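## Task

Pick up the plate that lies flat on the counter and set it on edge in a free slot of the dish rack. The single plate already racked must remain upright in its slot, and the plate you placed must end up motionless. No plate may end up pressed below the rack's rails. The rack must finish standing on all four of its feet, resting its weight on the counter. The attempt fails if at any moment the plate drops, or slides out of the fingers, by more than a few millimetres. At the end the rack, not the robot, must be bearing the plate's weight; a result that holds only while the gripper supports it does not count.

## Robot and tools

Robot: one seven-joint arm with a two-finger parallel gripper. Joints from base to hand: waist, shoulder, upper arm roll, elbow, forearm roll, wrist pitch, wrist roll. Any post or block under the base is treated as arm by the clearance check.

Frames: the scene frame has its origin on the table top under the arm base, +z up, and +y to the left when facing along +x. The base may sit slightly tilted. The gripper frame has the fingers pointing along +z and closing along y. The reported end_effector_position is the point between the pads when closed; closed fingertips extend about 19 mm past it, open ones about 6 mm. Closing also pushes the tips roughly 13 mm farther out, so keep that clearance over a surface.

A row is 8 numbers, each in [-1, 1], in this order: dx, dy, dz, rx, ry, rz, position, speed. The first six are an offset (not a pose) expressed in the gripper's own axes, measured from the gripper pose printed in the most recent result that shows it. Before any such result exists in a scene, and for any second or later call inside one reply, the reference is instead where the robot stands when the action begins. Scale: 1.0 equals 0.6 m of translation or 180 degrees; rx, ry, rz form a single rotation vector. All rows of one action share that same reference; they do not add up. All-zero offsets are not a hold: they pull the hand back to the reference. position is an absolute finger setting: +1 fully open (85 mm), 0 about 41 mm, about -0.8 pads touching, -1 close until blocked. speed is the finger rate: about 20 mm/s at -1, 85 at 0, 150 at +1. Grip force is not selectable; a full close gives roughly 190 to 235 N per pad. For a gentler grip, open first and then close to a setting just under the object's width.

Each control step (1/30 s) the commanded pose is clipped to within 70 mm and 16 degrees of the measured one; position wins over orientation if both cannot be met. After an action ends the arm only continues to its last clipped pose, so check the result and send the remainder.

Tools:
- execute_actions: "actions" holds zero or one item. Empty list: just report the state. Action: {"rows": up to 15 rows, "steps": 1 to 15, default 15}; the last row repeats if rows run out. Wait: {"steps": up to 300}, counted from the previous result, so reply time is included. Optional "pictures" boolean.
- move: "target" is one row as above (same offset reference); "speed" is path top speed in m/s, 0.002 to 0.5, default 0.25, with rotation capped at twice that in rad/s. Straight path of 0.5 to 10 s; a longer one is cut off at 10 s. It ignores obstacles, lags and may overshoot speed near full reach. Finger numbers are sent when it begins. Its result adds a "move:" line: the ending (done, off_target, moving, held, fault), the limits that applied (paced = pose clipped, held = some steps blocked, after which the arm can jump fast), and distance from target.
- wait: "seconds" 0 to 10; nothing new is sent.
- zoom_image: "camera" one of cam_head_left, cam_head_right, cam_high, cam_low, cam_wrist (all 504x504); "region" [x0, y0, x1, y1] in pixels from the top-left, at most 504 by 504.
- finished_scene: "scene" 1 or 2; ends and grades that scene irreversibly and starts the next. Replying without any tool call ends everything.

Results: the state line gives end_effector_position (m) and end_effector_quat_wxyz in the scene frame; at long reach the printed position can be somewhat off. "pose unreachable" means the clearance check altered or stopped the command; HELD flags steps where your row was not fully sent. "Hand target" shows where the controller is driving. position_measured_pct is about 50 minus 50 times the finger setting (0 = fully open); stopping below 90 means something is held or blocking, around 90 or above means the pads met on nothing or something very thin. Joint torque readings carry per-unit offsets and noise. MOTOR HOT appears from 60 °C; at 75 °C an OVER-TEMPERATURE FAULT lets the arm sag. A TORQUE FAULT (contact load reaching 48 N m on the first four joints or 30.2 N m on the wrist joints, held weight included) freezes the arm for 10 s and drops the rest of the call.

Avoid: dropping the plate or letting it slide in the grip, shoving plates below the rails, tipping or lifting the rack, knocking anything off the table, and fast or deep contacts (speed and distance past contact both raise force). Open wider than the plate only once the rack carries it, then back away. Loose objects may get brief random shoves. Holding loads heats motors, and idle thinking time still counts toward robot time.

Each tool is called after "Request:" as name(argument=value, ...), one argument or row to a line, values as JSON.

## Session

Request:
execute_actions(
  actions=[],
)

Scene clock: 0.00 s of 4942.00 s.
end_effector_position=(+0.1095, +0.3790, +0.3081) position_measured_pct=0.0 end_effector_quat_wxyz=(-0.015, +0.906, -0.422, -0.018)
Joint positions: [-1.136 -0.861  0.403  2.091 -0.182  1.265  2.979]
Joint velocities: [ 0.001 -0.     0.     0.    -0.    -0.001 -0.001]
Joint torques (N m, as the joint torque sensors report them, + toward a larger angle): no reading
Motor temperatures (°C, as the motors report them): [31 31 31 30 35 39 38]
Hand target: +0.110, +0.379, +0.308; -0.015, +0.906, -0.422, -0.018

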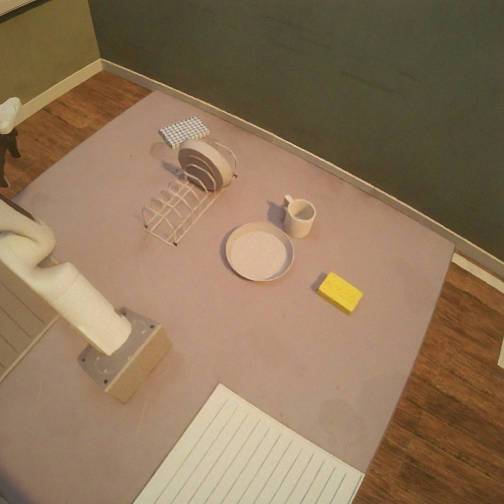

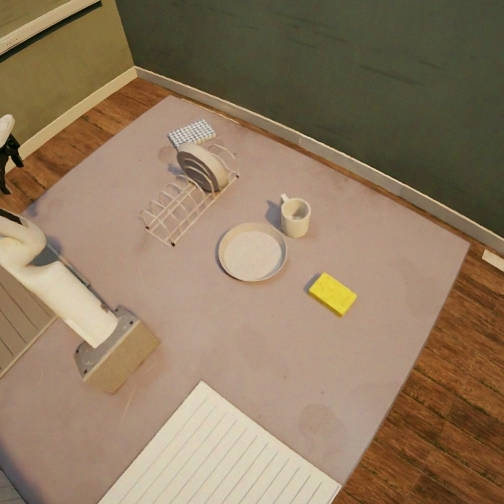

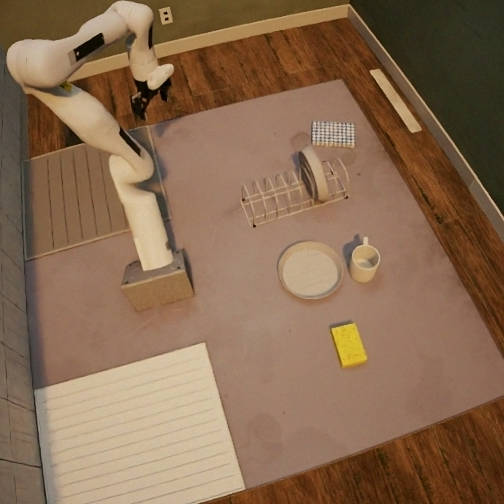

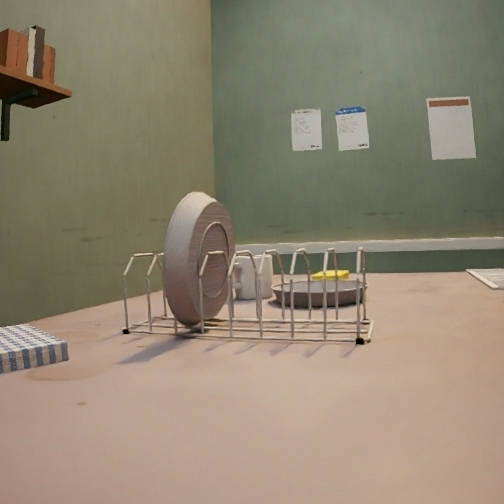

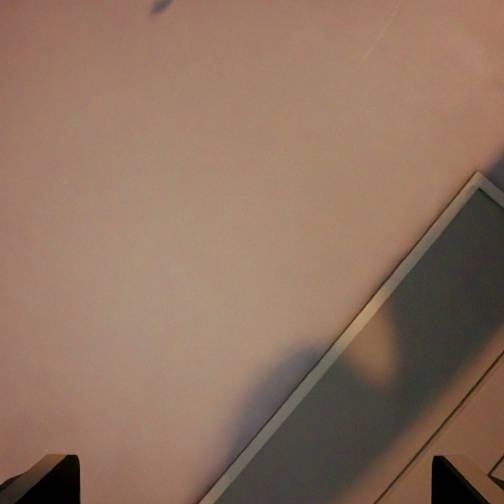

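Request:
move(
  target=[0.561,-0.1577,-0.0933,0.0014,0.0151,0.2224,1,0],
  speed=0.35,
)

Request:
move(
  target=[0.4,-0.03,0,0,0,0,1,0],
  speed=0.35,
)

Request:
zoom_image(
  camera="cam_low",
  region=[150, 180, 390, 350],
)

Request:
zoom_image(
  camera="cam_low",
  region=[260, 260, 380, 320],
)

Scene clock: 10.80 s of 4942.00 s.
end_effector_position=(+0.3997, +0.1785, +0.3498) position_measured_pct=0.0 end_effector_quat_wxyz=(-0.000, +0.706, -0.708, +0.000)
Joint positions: [-1.702 -0.873  1.557  1.547  0.165  1.434  2.957]
Joint velocities: [-0.008 -0.002  0.001  0.    -0.     0.001  0.001]
Joint torques (N m, as the joint torque sensors report them, + toward a larger angle): [ 8.7   3.78 -1.24 -8.95  0.29 -0.09 -0.15]
Motor temperatures (°C, as the motors report them): [31 31 31 30 35 39 38]
Hand target: +0.400, +0.179, +0.350; -0.000, +0.706, -0.708, +0.000
Off the commanded pose: 0.001 m, 0 deg.
After step 90, 5.97 s passed at rest.
move: done; limits=paced

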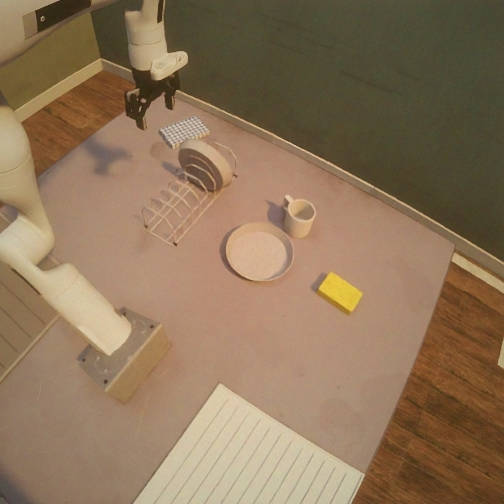

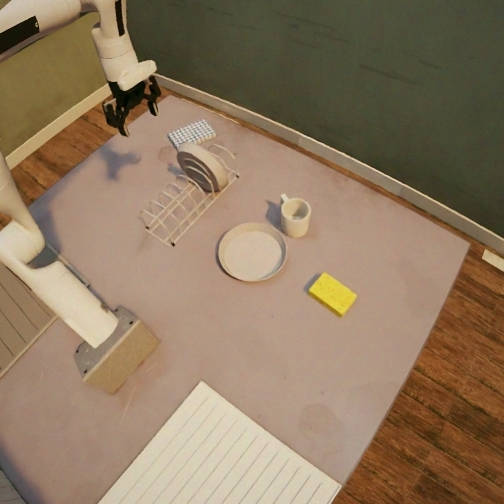

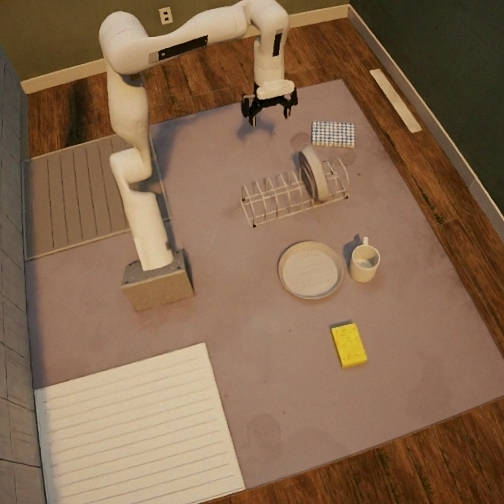

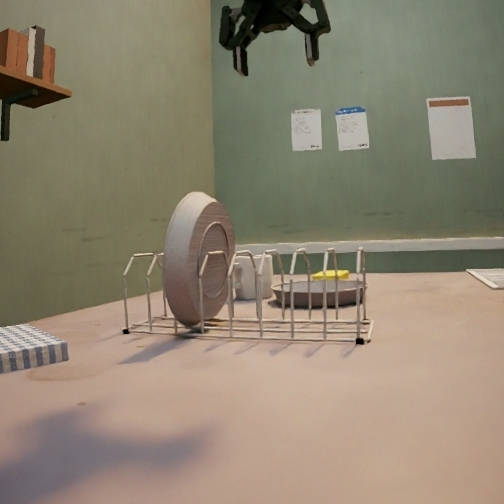

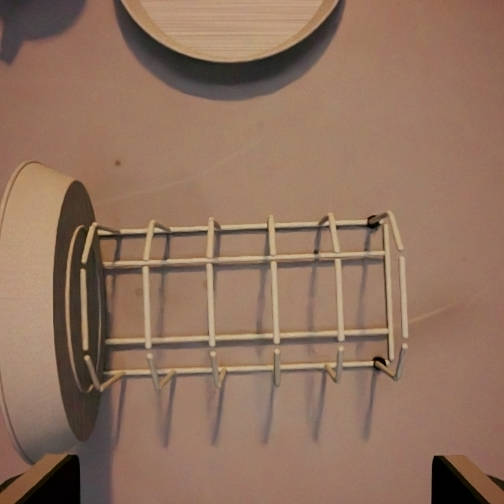

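Scene clock: 12.03 s of 4942.00 s.
end_effector_position=(+0.4166, -0.0622, +0.3505) position_measured_pct=0.0 end_effector_quat_wxyz=(-0.000, +0.706, -0.708, +0.001)
Joint positions: [-1.705 -1.211  1.793  1.25   0.442  1.592  3.305]
Joint velocities: [-0.007 -0.007  0.001 -0.005 -0.002  0.003  0.002]
Joint torques (N m, as the joint torque sensors report them, + toward a larger angle): [ 9.21 12.52 -3.2  -8.17  0.42 -0.04 -0.15]
Motor temperatures (°C, as the motors report them): [31 31 31 30 35 39 38]
Hand target: +0.417, -0.062, +0.350; -0.000, +0.706, -0.708, +0.001
Off the commanded pose: 0.001 m, 0 deg.
move: done

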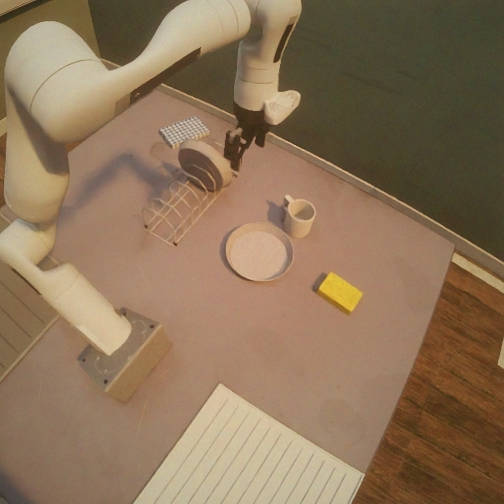

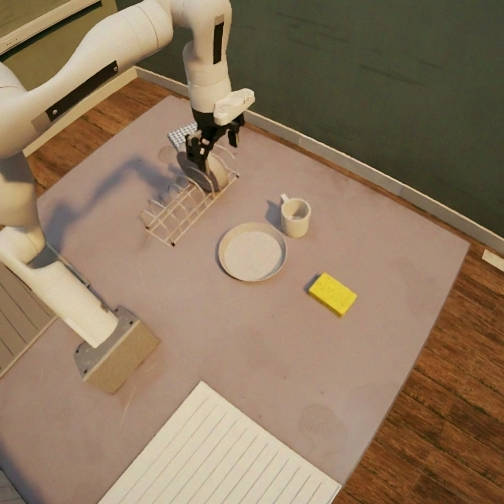

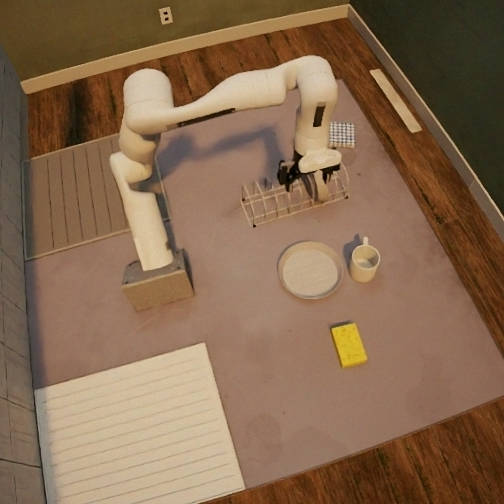

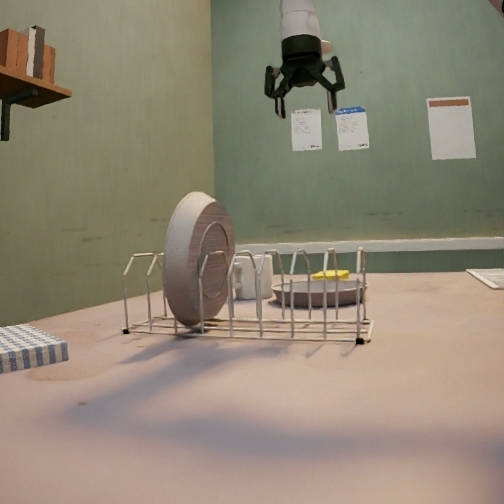

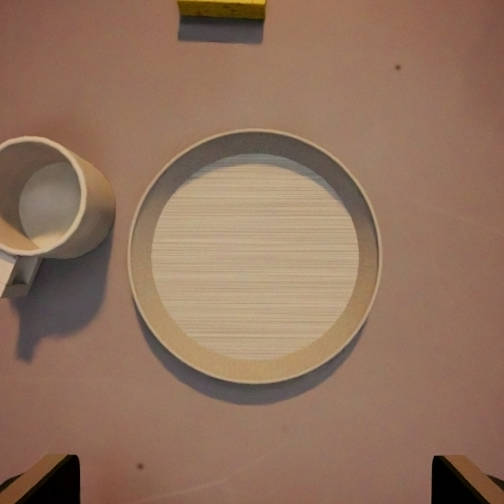

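Region (150, 180, 390, 350) of cam_low's 504x504 image, scaled by 2.100, with more detail than that image has; it fills the top 357 rows of this view, and the rest is white.

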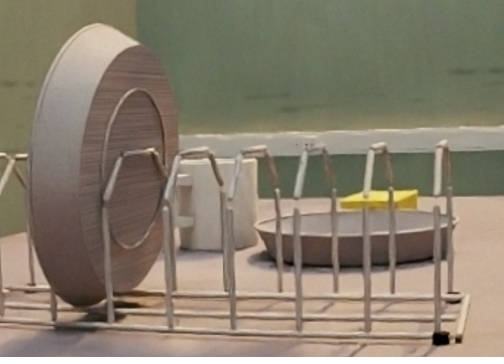

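Region (260, 260, 380, 320) of cam_low's 504x504 image, scaled by 4.200, with more detail than that image has.

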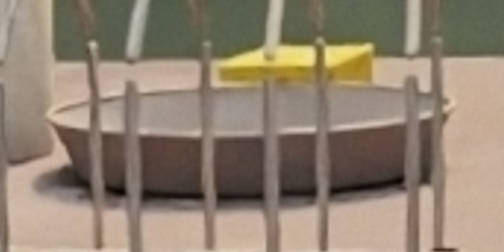

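Request:
move(
  target=[0.11,0.1917,0.4667,0.1667,0,0,-0.4,0],
  speed=0.3,
)

Request:
zoom_image(
  camera="cam_low",
  region=[310, 220, 430, 320],
)

Scene clock: 28.97 s of 4942.00 s.
end_effector_position=(+0.3014, -0.1295, +0.0709) position_measured_pct=69.8 end_effector_quat_wxyz=(-0.183, +0.681, -0.684, +0.185)
Joint positions: [-1.291 -1.556  2.317  2.21   1.116  0.22   3.182]
Joint velocities: [-0.02   0.019  0.017  0.008  0.014 -0.032 -0.018]
Joint torques (N m, as the joint torque sensors report them, + toward a larger angle): [ 3.05 14.2  -5.32 -2.96  0.41 -0.98 -0.16]
Motor temperatures (°C, as the motors report them): [31 32 31 30 35 39 38]
Hand target: +0.301, -0.130, +0.071; -0.182, +0.682, -0.684, +0.185
Off the commanded pose: 0.001 m, 0 deg.
After step 90, 12.17 s passed at rest.
move: done; limits=paced

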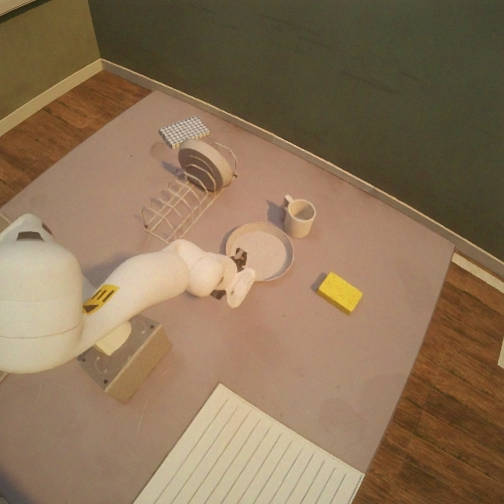

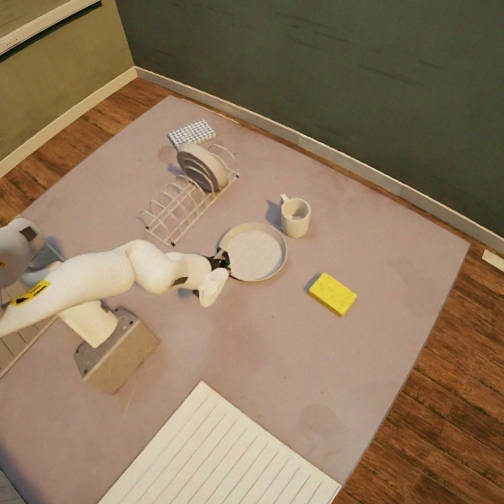

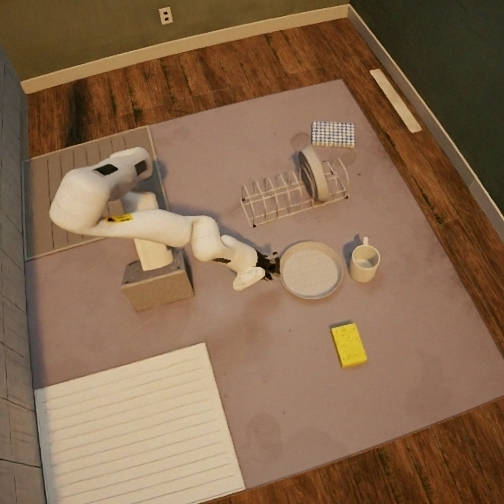

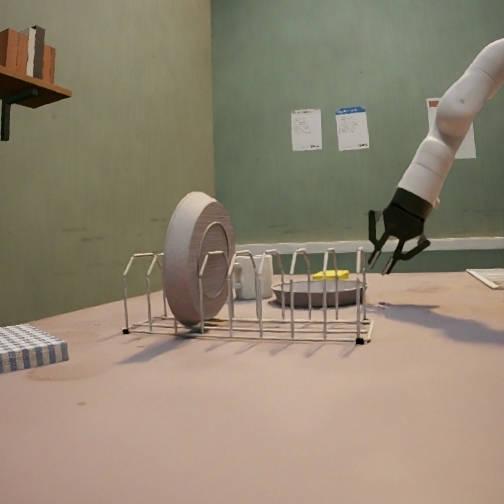

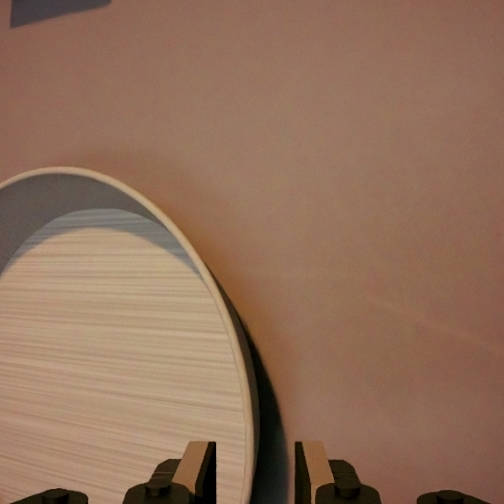

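Region (310, 220, 430, 320) of cam_low's 504x504 image, scaled by 4.200, with more detail than that image has.

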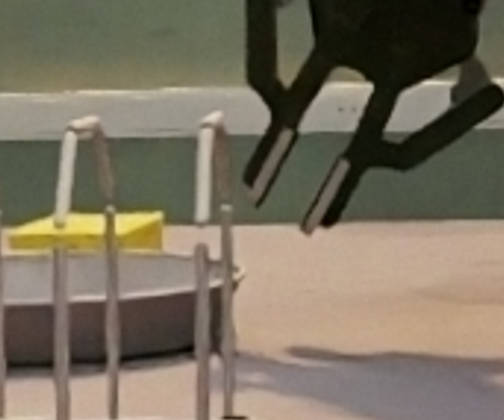

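Request:
move(
  target=[0,-0.0015,0.083,0,0,0,-0.5,0],
  speed=0.05,
)

Request:
zoom_image(
  camera="cam_low",
  region=[310, 240, 410, 320],
)

Request:
zoom_image(
  camera="cam_high",
  region=[250, 230, 350, 310],
)

Scene clock: 39.00 s of 4942.00 s.
end_effector_position=(+0.3269, -0.1299, +0.0282) position_measured_pct=75.0 end_effector_quat_wxyz=(-0.183, +0.681, -0.684, +0.185)
Joint positions: [-1.516 -1.554  2.491  2.178  1.157 -0.045  3.103]
Joint velocities: [-0.018  0.007  0.009  0.002 -0.004 -0.016 -0.002]
Joint torques (N m, as the joint torque sensors report them, + toward a larger angle): [ 4.85 14.55 -3.71 -2.79  0.67 -1.29 -0.21]
Motor temperatures (°C, as the motors report them): [31 32 31 30 35 39 38]
Hand target: +0.327, -0.130, +0.028; -0.183, +0.681, -0.684, +0.185
Off the commanded pose: 0.000 m, 0 deg.
After step 90, 5.70 s passed at rest.
move: done

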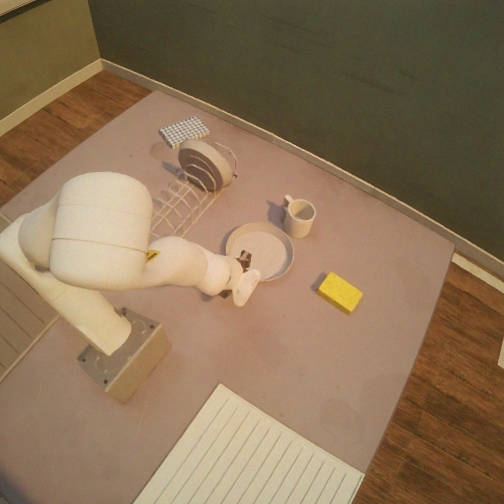

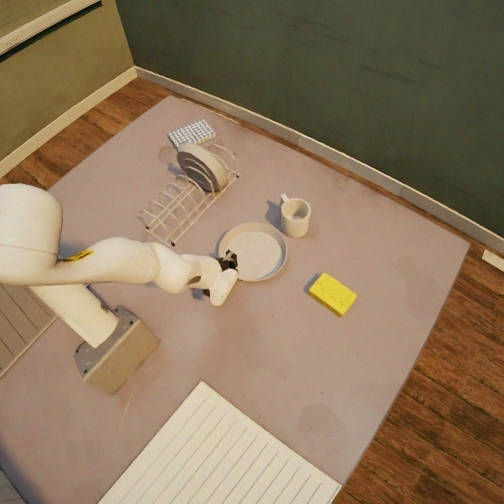

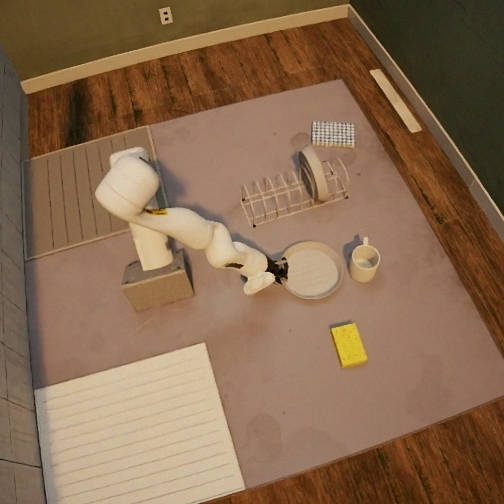

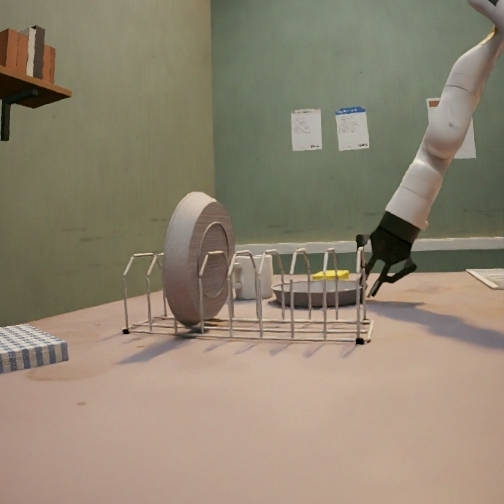

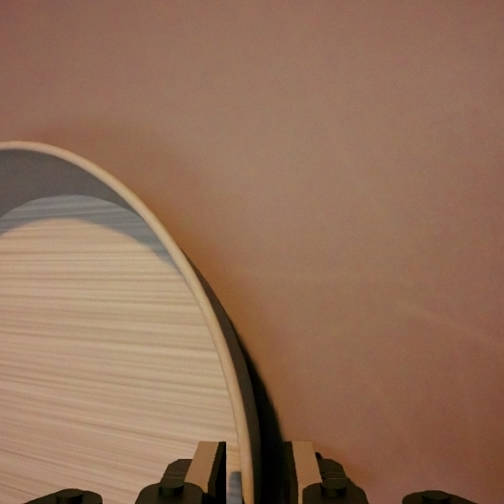

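Region (310, 240, 410, 320) of cam_low's 504x504 image, scaled by 5.040, with more detail than that image has; it fills the top 403 rows of this view, and the rest is white.

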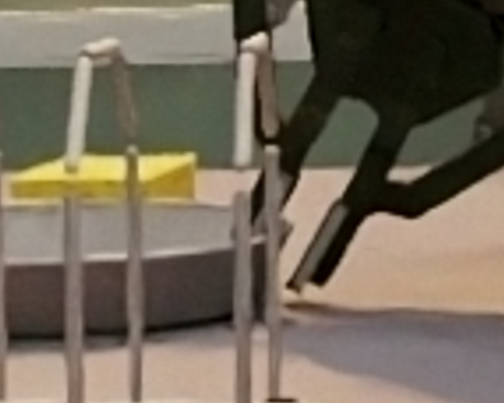

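Region (250, 230, 350, 310) of cam_high's 504x504 image, scaled by 5.040, with more detail than that image has; it fills the top 403 rows of this view, and the rest is white.

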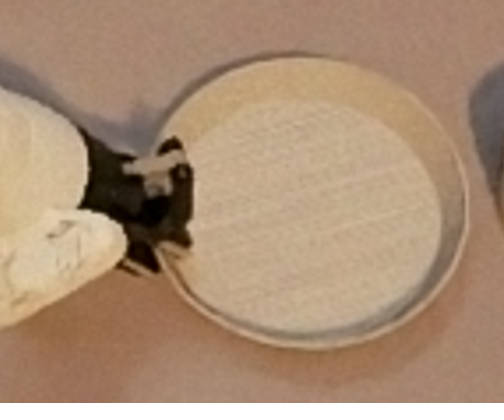

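Request:
move(
  target=[0,-0.0025,0.007,-0.0167,0,0,-0.58,-0.5],
  speed=0.02,
)

Request:
move(
  target=[0,0,0,0,0,0,-1,-1],
)

Request:
zoom_image(
  camera="cam_low",
  region=[260, 240, 410, 320],
)

Scene clock: 44.53 s of 4942.00 s.
end_effector_position=(+0.3304, -0.1299, +0.0254) position_measured_pct=79.0 end_effector_quat_wxyz=(-0.165, +0.686, -0.689, +0.167)
Joint positions: [-1.527 -1.559  2.435  2.15   1.139  0.054  3.085]
Joint velocities: [-0.    -0.004 -0.004 -0.003 -0.001  0.007 -0.   ]
Joint torques (N m, as the joint torque sensors report them, + toward a larger angle): [ 4.9  14.76 -3.66 -2.54  0.22 -1.27 -0.05]
Motor temperatures (°C, as the motors report them): [31 32 31 30 35 39 38]
Hand target: +0.330, -0.130, +0.025; -0.165, +0.686, -0.689, +0.167
Off the commanded pose: 0.000 m, 0 deg.
After step 90, 1.00 s passed at rest.
move: done

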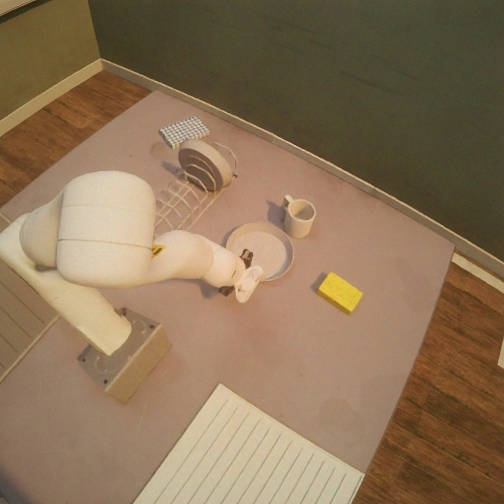

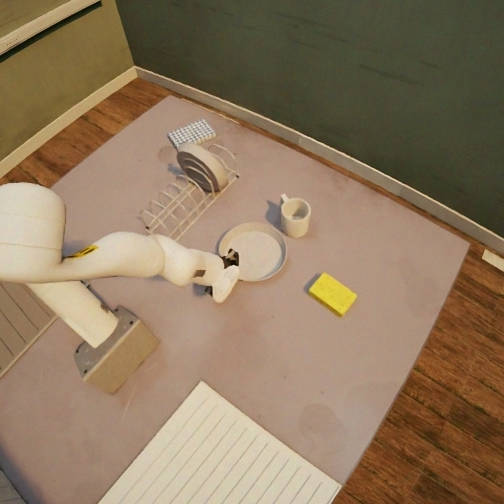

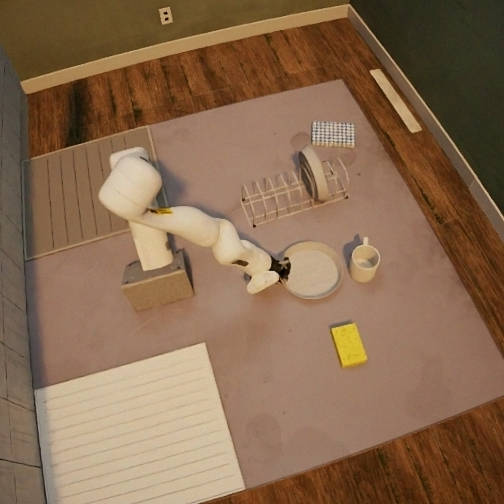

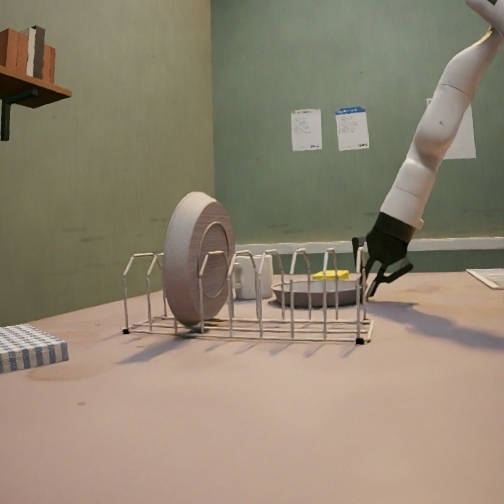

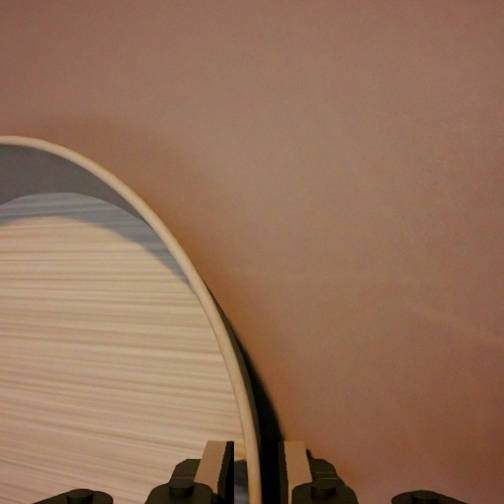

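Scene clock: 45.63 s of 4942.00 s.
end_effector_position=(+0.3304, -0.1299, +0.0254) position_measured_pct=90.9 end_effector_quat_wxyz=(-0.165, +0.686, -0.689, +0.167)
Joint positions: [-1.527 -1.559  2.435  2.15   1.139  0.054  3.085]
Joint velocities: [-0.     0.001 -0.     0.001 -0.    -0.    -0.001]
Joint torques (N m, as the joint torque sensors report them, + toward a larger angle): [ 5.34 15.74 -4.2  -3.13  0.51 -1.54 -0.15]
Motor temperatures (°C, as the motors report them): [31 32 31 30 35 39 38]
Hand target: +0.330, -0.130, +0.025; -0.165, +0.686, -0.689, +0.167
Off the commanded pose: 0.000 m, 0 deg.
move: done

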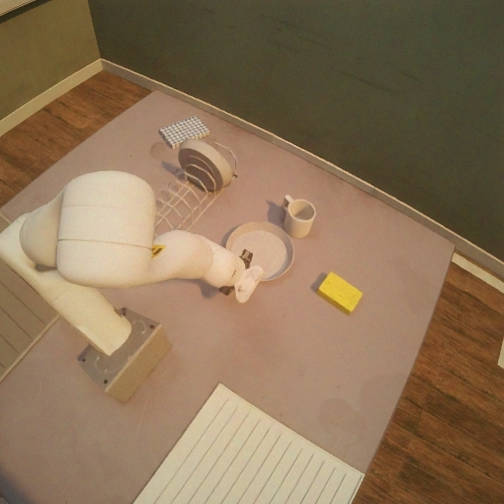

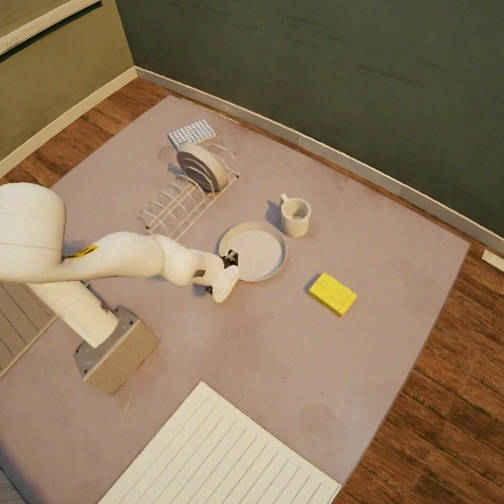

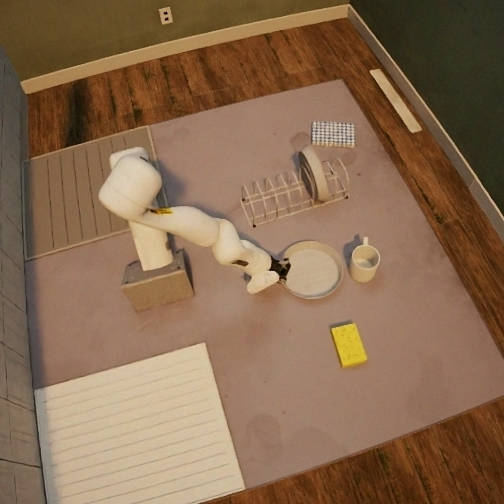

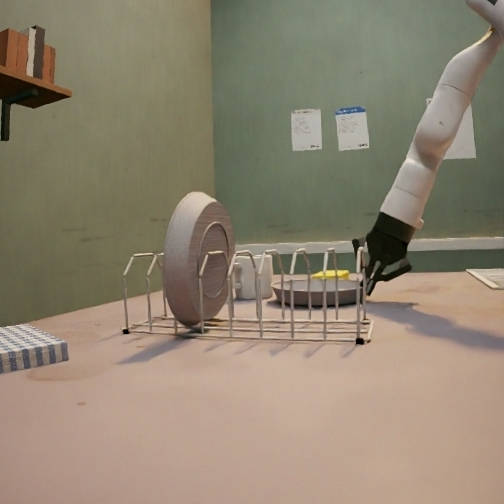

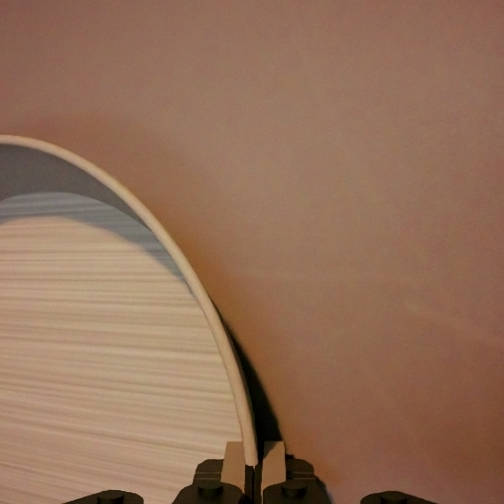

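Region (260, 240, 410, 320) of cam_low's 504x504 image, scaled by 3.360, with more detail than that image has; it fills the top 269 rows of this view, and the rest is white.

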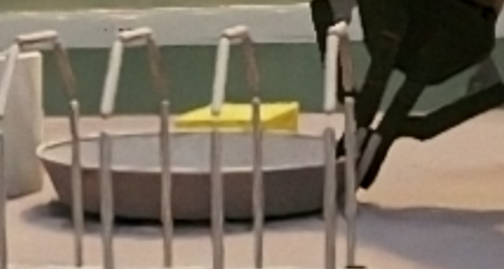

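Request:
move(
  target=[0,-0.0045,-0.0089,0,0,0,-1,-1],
  speed=0.008,
)

Request:
zoom_image(
  camera="cam_low",
  region=[260, 240, 410, 320],
)

Scene clock: 51.63 s of 4942.00 s.
end_effector_position=(+0.3304, -0.1298, +0.0313) position_measured_pct=90.9 end_effector_quat_wxyz=(-0.165, +0.686, -0.689, +0.167)
Joint positions: [-1.504 -1.559  2.409  2.151  1.133  0.089  3.09 ]
Joint velocities: [ 0.004 -0.001 -0.002 -0.001 -0.001  0.004  0.001]
Joint torques (N m, as the joint torque sensors report them, + toward a larger angle): [ 5.22 15.42 -4.51 -3.22  0.27 -1.75 -0.27]
Motor temperatures (°C, as the motors report them): [31 32 31 30 35 39 38]
Hand target: +0.330, -0.130, +0.031; -0.165, +0.686, -0.689, +0.167
Off the commanded pose: 0.000 m, 0 deg.
After step 90, 2.03 s passed at rest.
move: done

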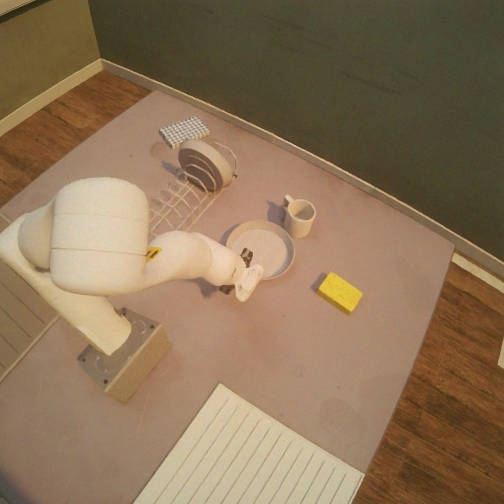

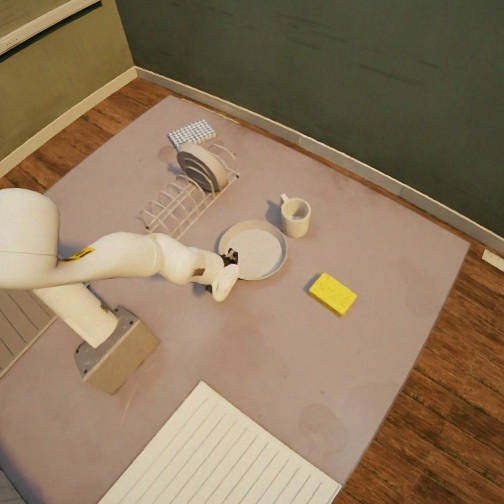

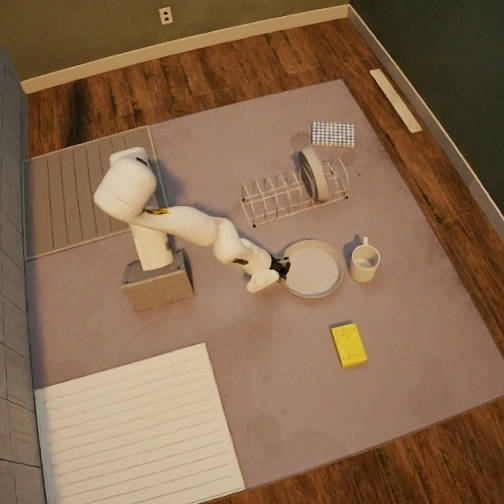

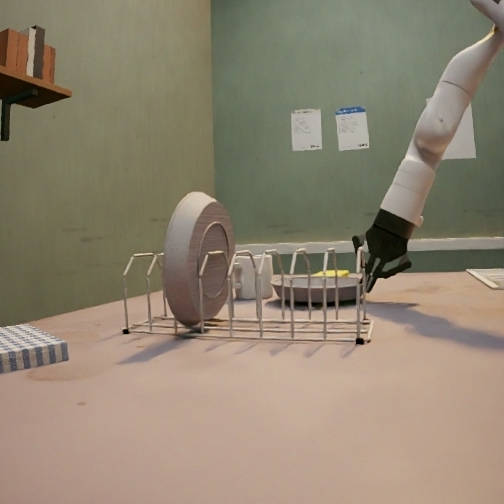

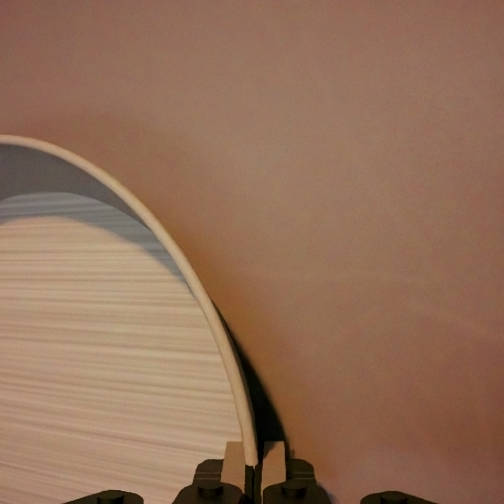

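Region (260, 240, 410, 320) of cam_low's 504x504 image, scaled by 3.360, with more detail than that image has; it fills the top 269 rows of this view, and the rest is white.

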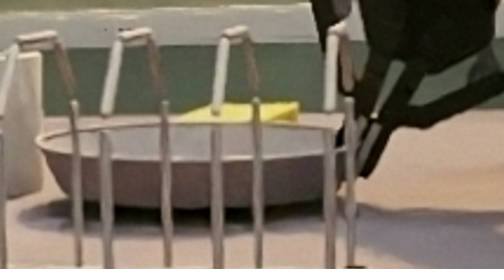

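Request:
move(
  target=[0,-0.144,-0.319,0,0,0,-1,-1],
  speed=0.18,
)

Request:
move(
  target=[-0.0833,-0.1717,-0.0433,0.2433,0.2407,-0.7596,-1,-1],
  speed=0.3,
)

Scene clock: 62.23 s of 4942.00 s.
end_effector_position=(+0.3202, -0.1291, +0.2417) position_measured_pct=90.9 end_effector_quat_wxyz=(-0.165, +0.686, -0.689, +0.167)
Joint positions: [-1.15  -1.411  1.85   1.97   0.661  0.829  3.374]
Joint velocities: [ 0.003  0.    -0.001 -0.002 -0.001  0.003  0.   ]
Joint torques (N m, as the joint torque sensors report them, + toward a larger angle): [ 3.05 12.32 -6.51 -7.63  0.11 -1.3  -0.15]
Motor temperatures (°C, as the motors report them): [31 32 31 30 35 39 38]
Hand target: +0.320, -0.129, +0.242; -0.165, +0.686, -0.689, +0.168
Off the commanded pose: 0.001 m, 0 deg.
After step 90, 5.97 s passed at rest.
move: done

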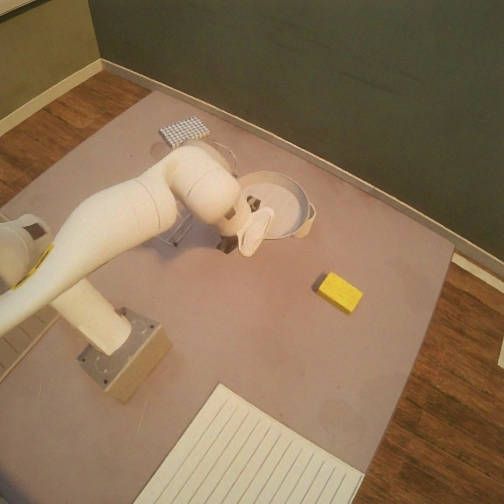

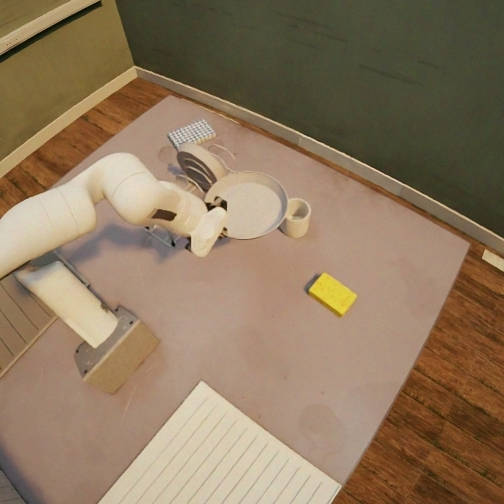

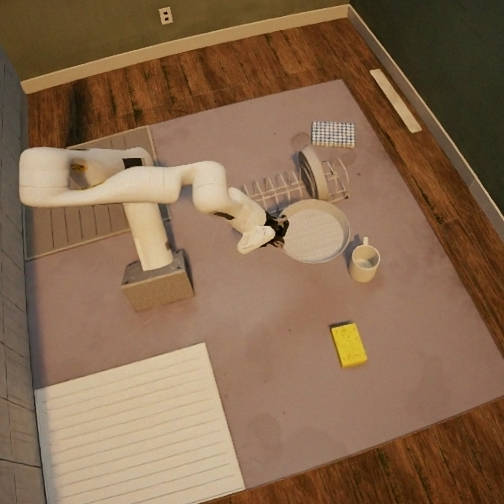

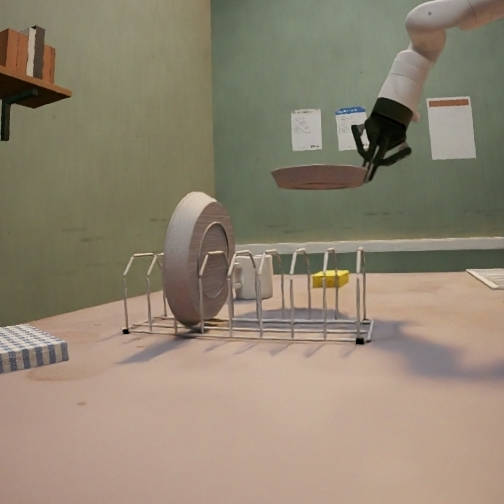

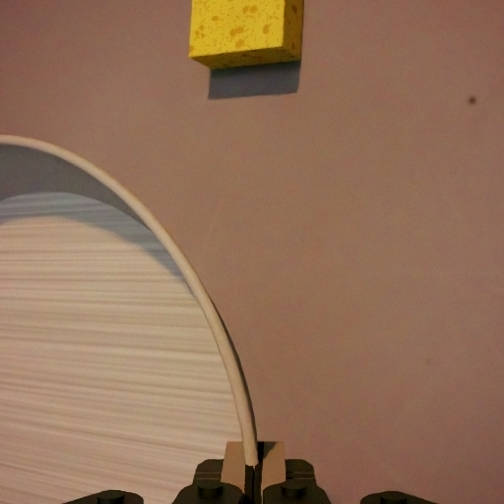

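Scene clock: 67.07 s of 4942.00 s.
end_effector_position=(+0.3993, -0.0804, +0.3121) position_measured_pct=90.9 end_effector_quat_wxyz=(+0.104, +0.692, +0.425, +0.575)
Joint positions: [-0.902 -2.251  1.453  2.014  0.955  0.83   5.851]
Joint velocities: [-0.007  0.    -0.001 -0.006 -0.007  0.003  0.012]
Joint torques (N m, as the joint torque sensors report them, + toward a larger angle): [ 2.84 12.4  -9.67 -2.49 -0.68 -2.87 -0.1 ]
Motor temperatures (°C, as the motors report them): [31 32 31 30 35 39 38]
Hand target: +0.400, -0.080, +0.312; +0.103, +0.691, +0.425, +0.575
Off the commanded pose: 0.001 m, 0 deg.
joint sent to its limit — the command would take joint 2 (shoulder) past its lower limit, so that joint was sent only as far as its limit.
move: done

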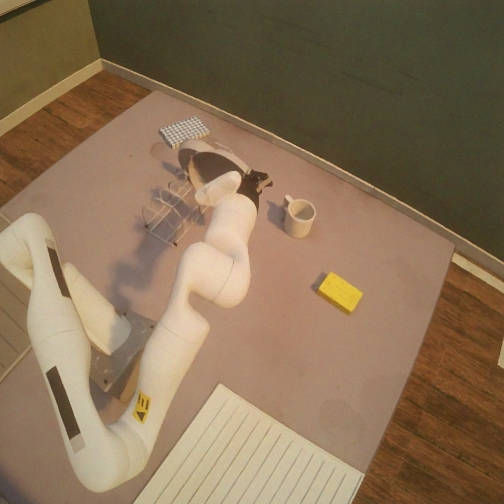

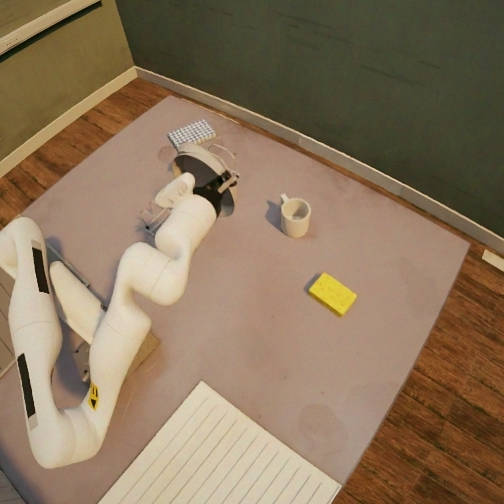

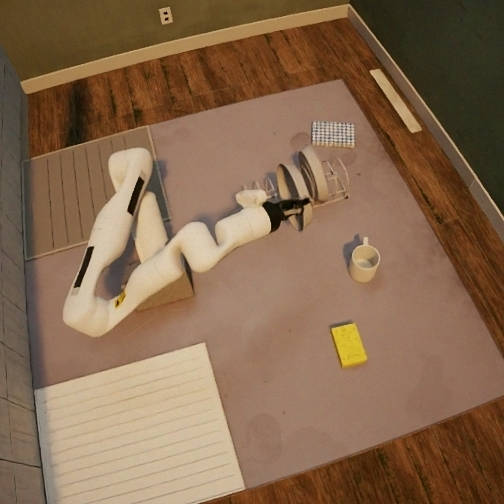

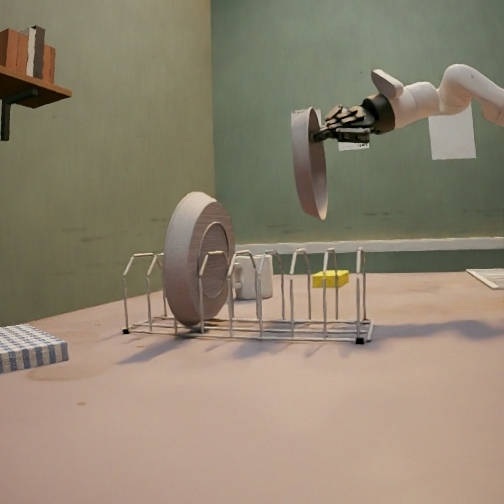

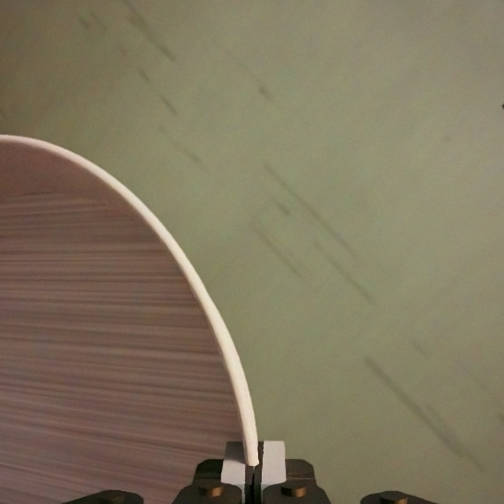

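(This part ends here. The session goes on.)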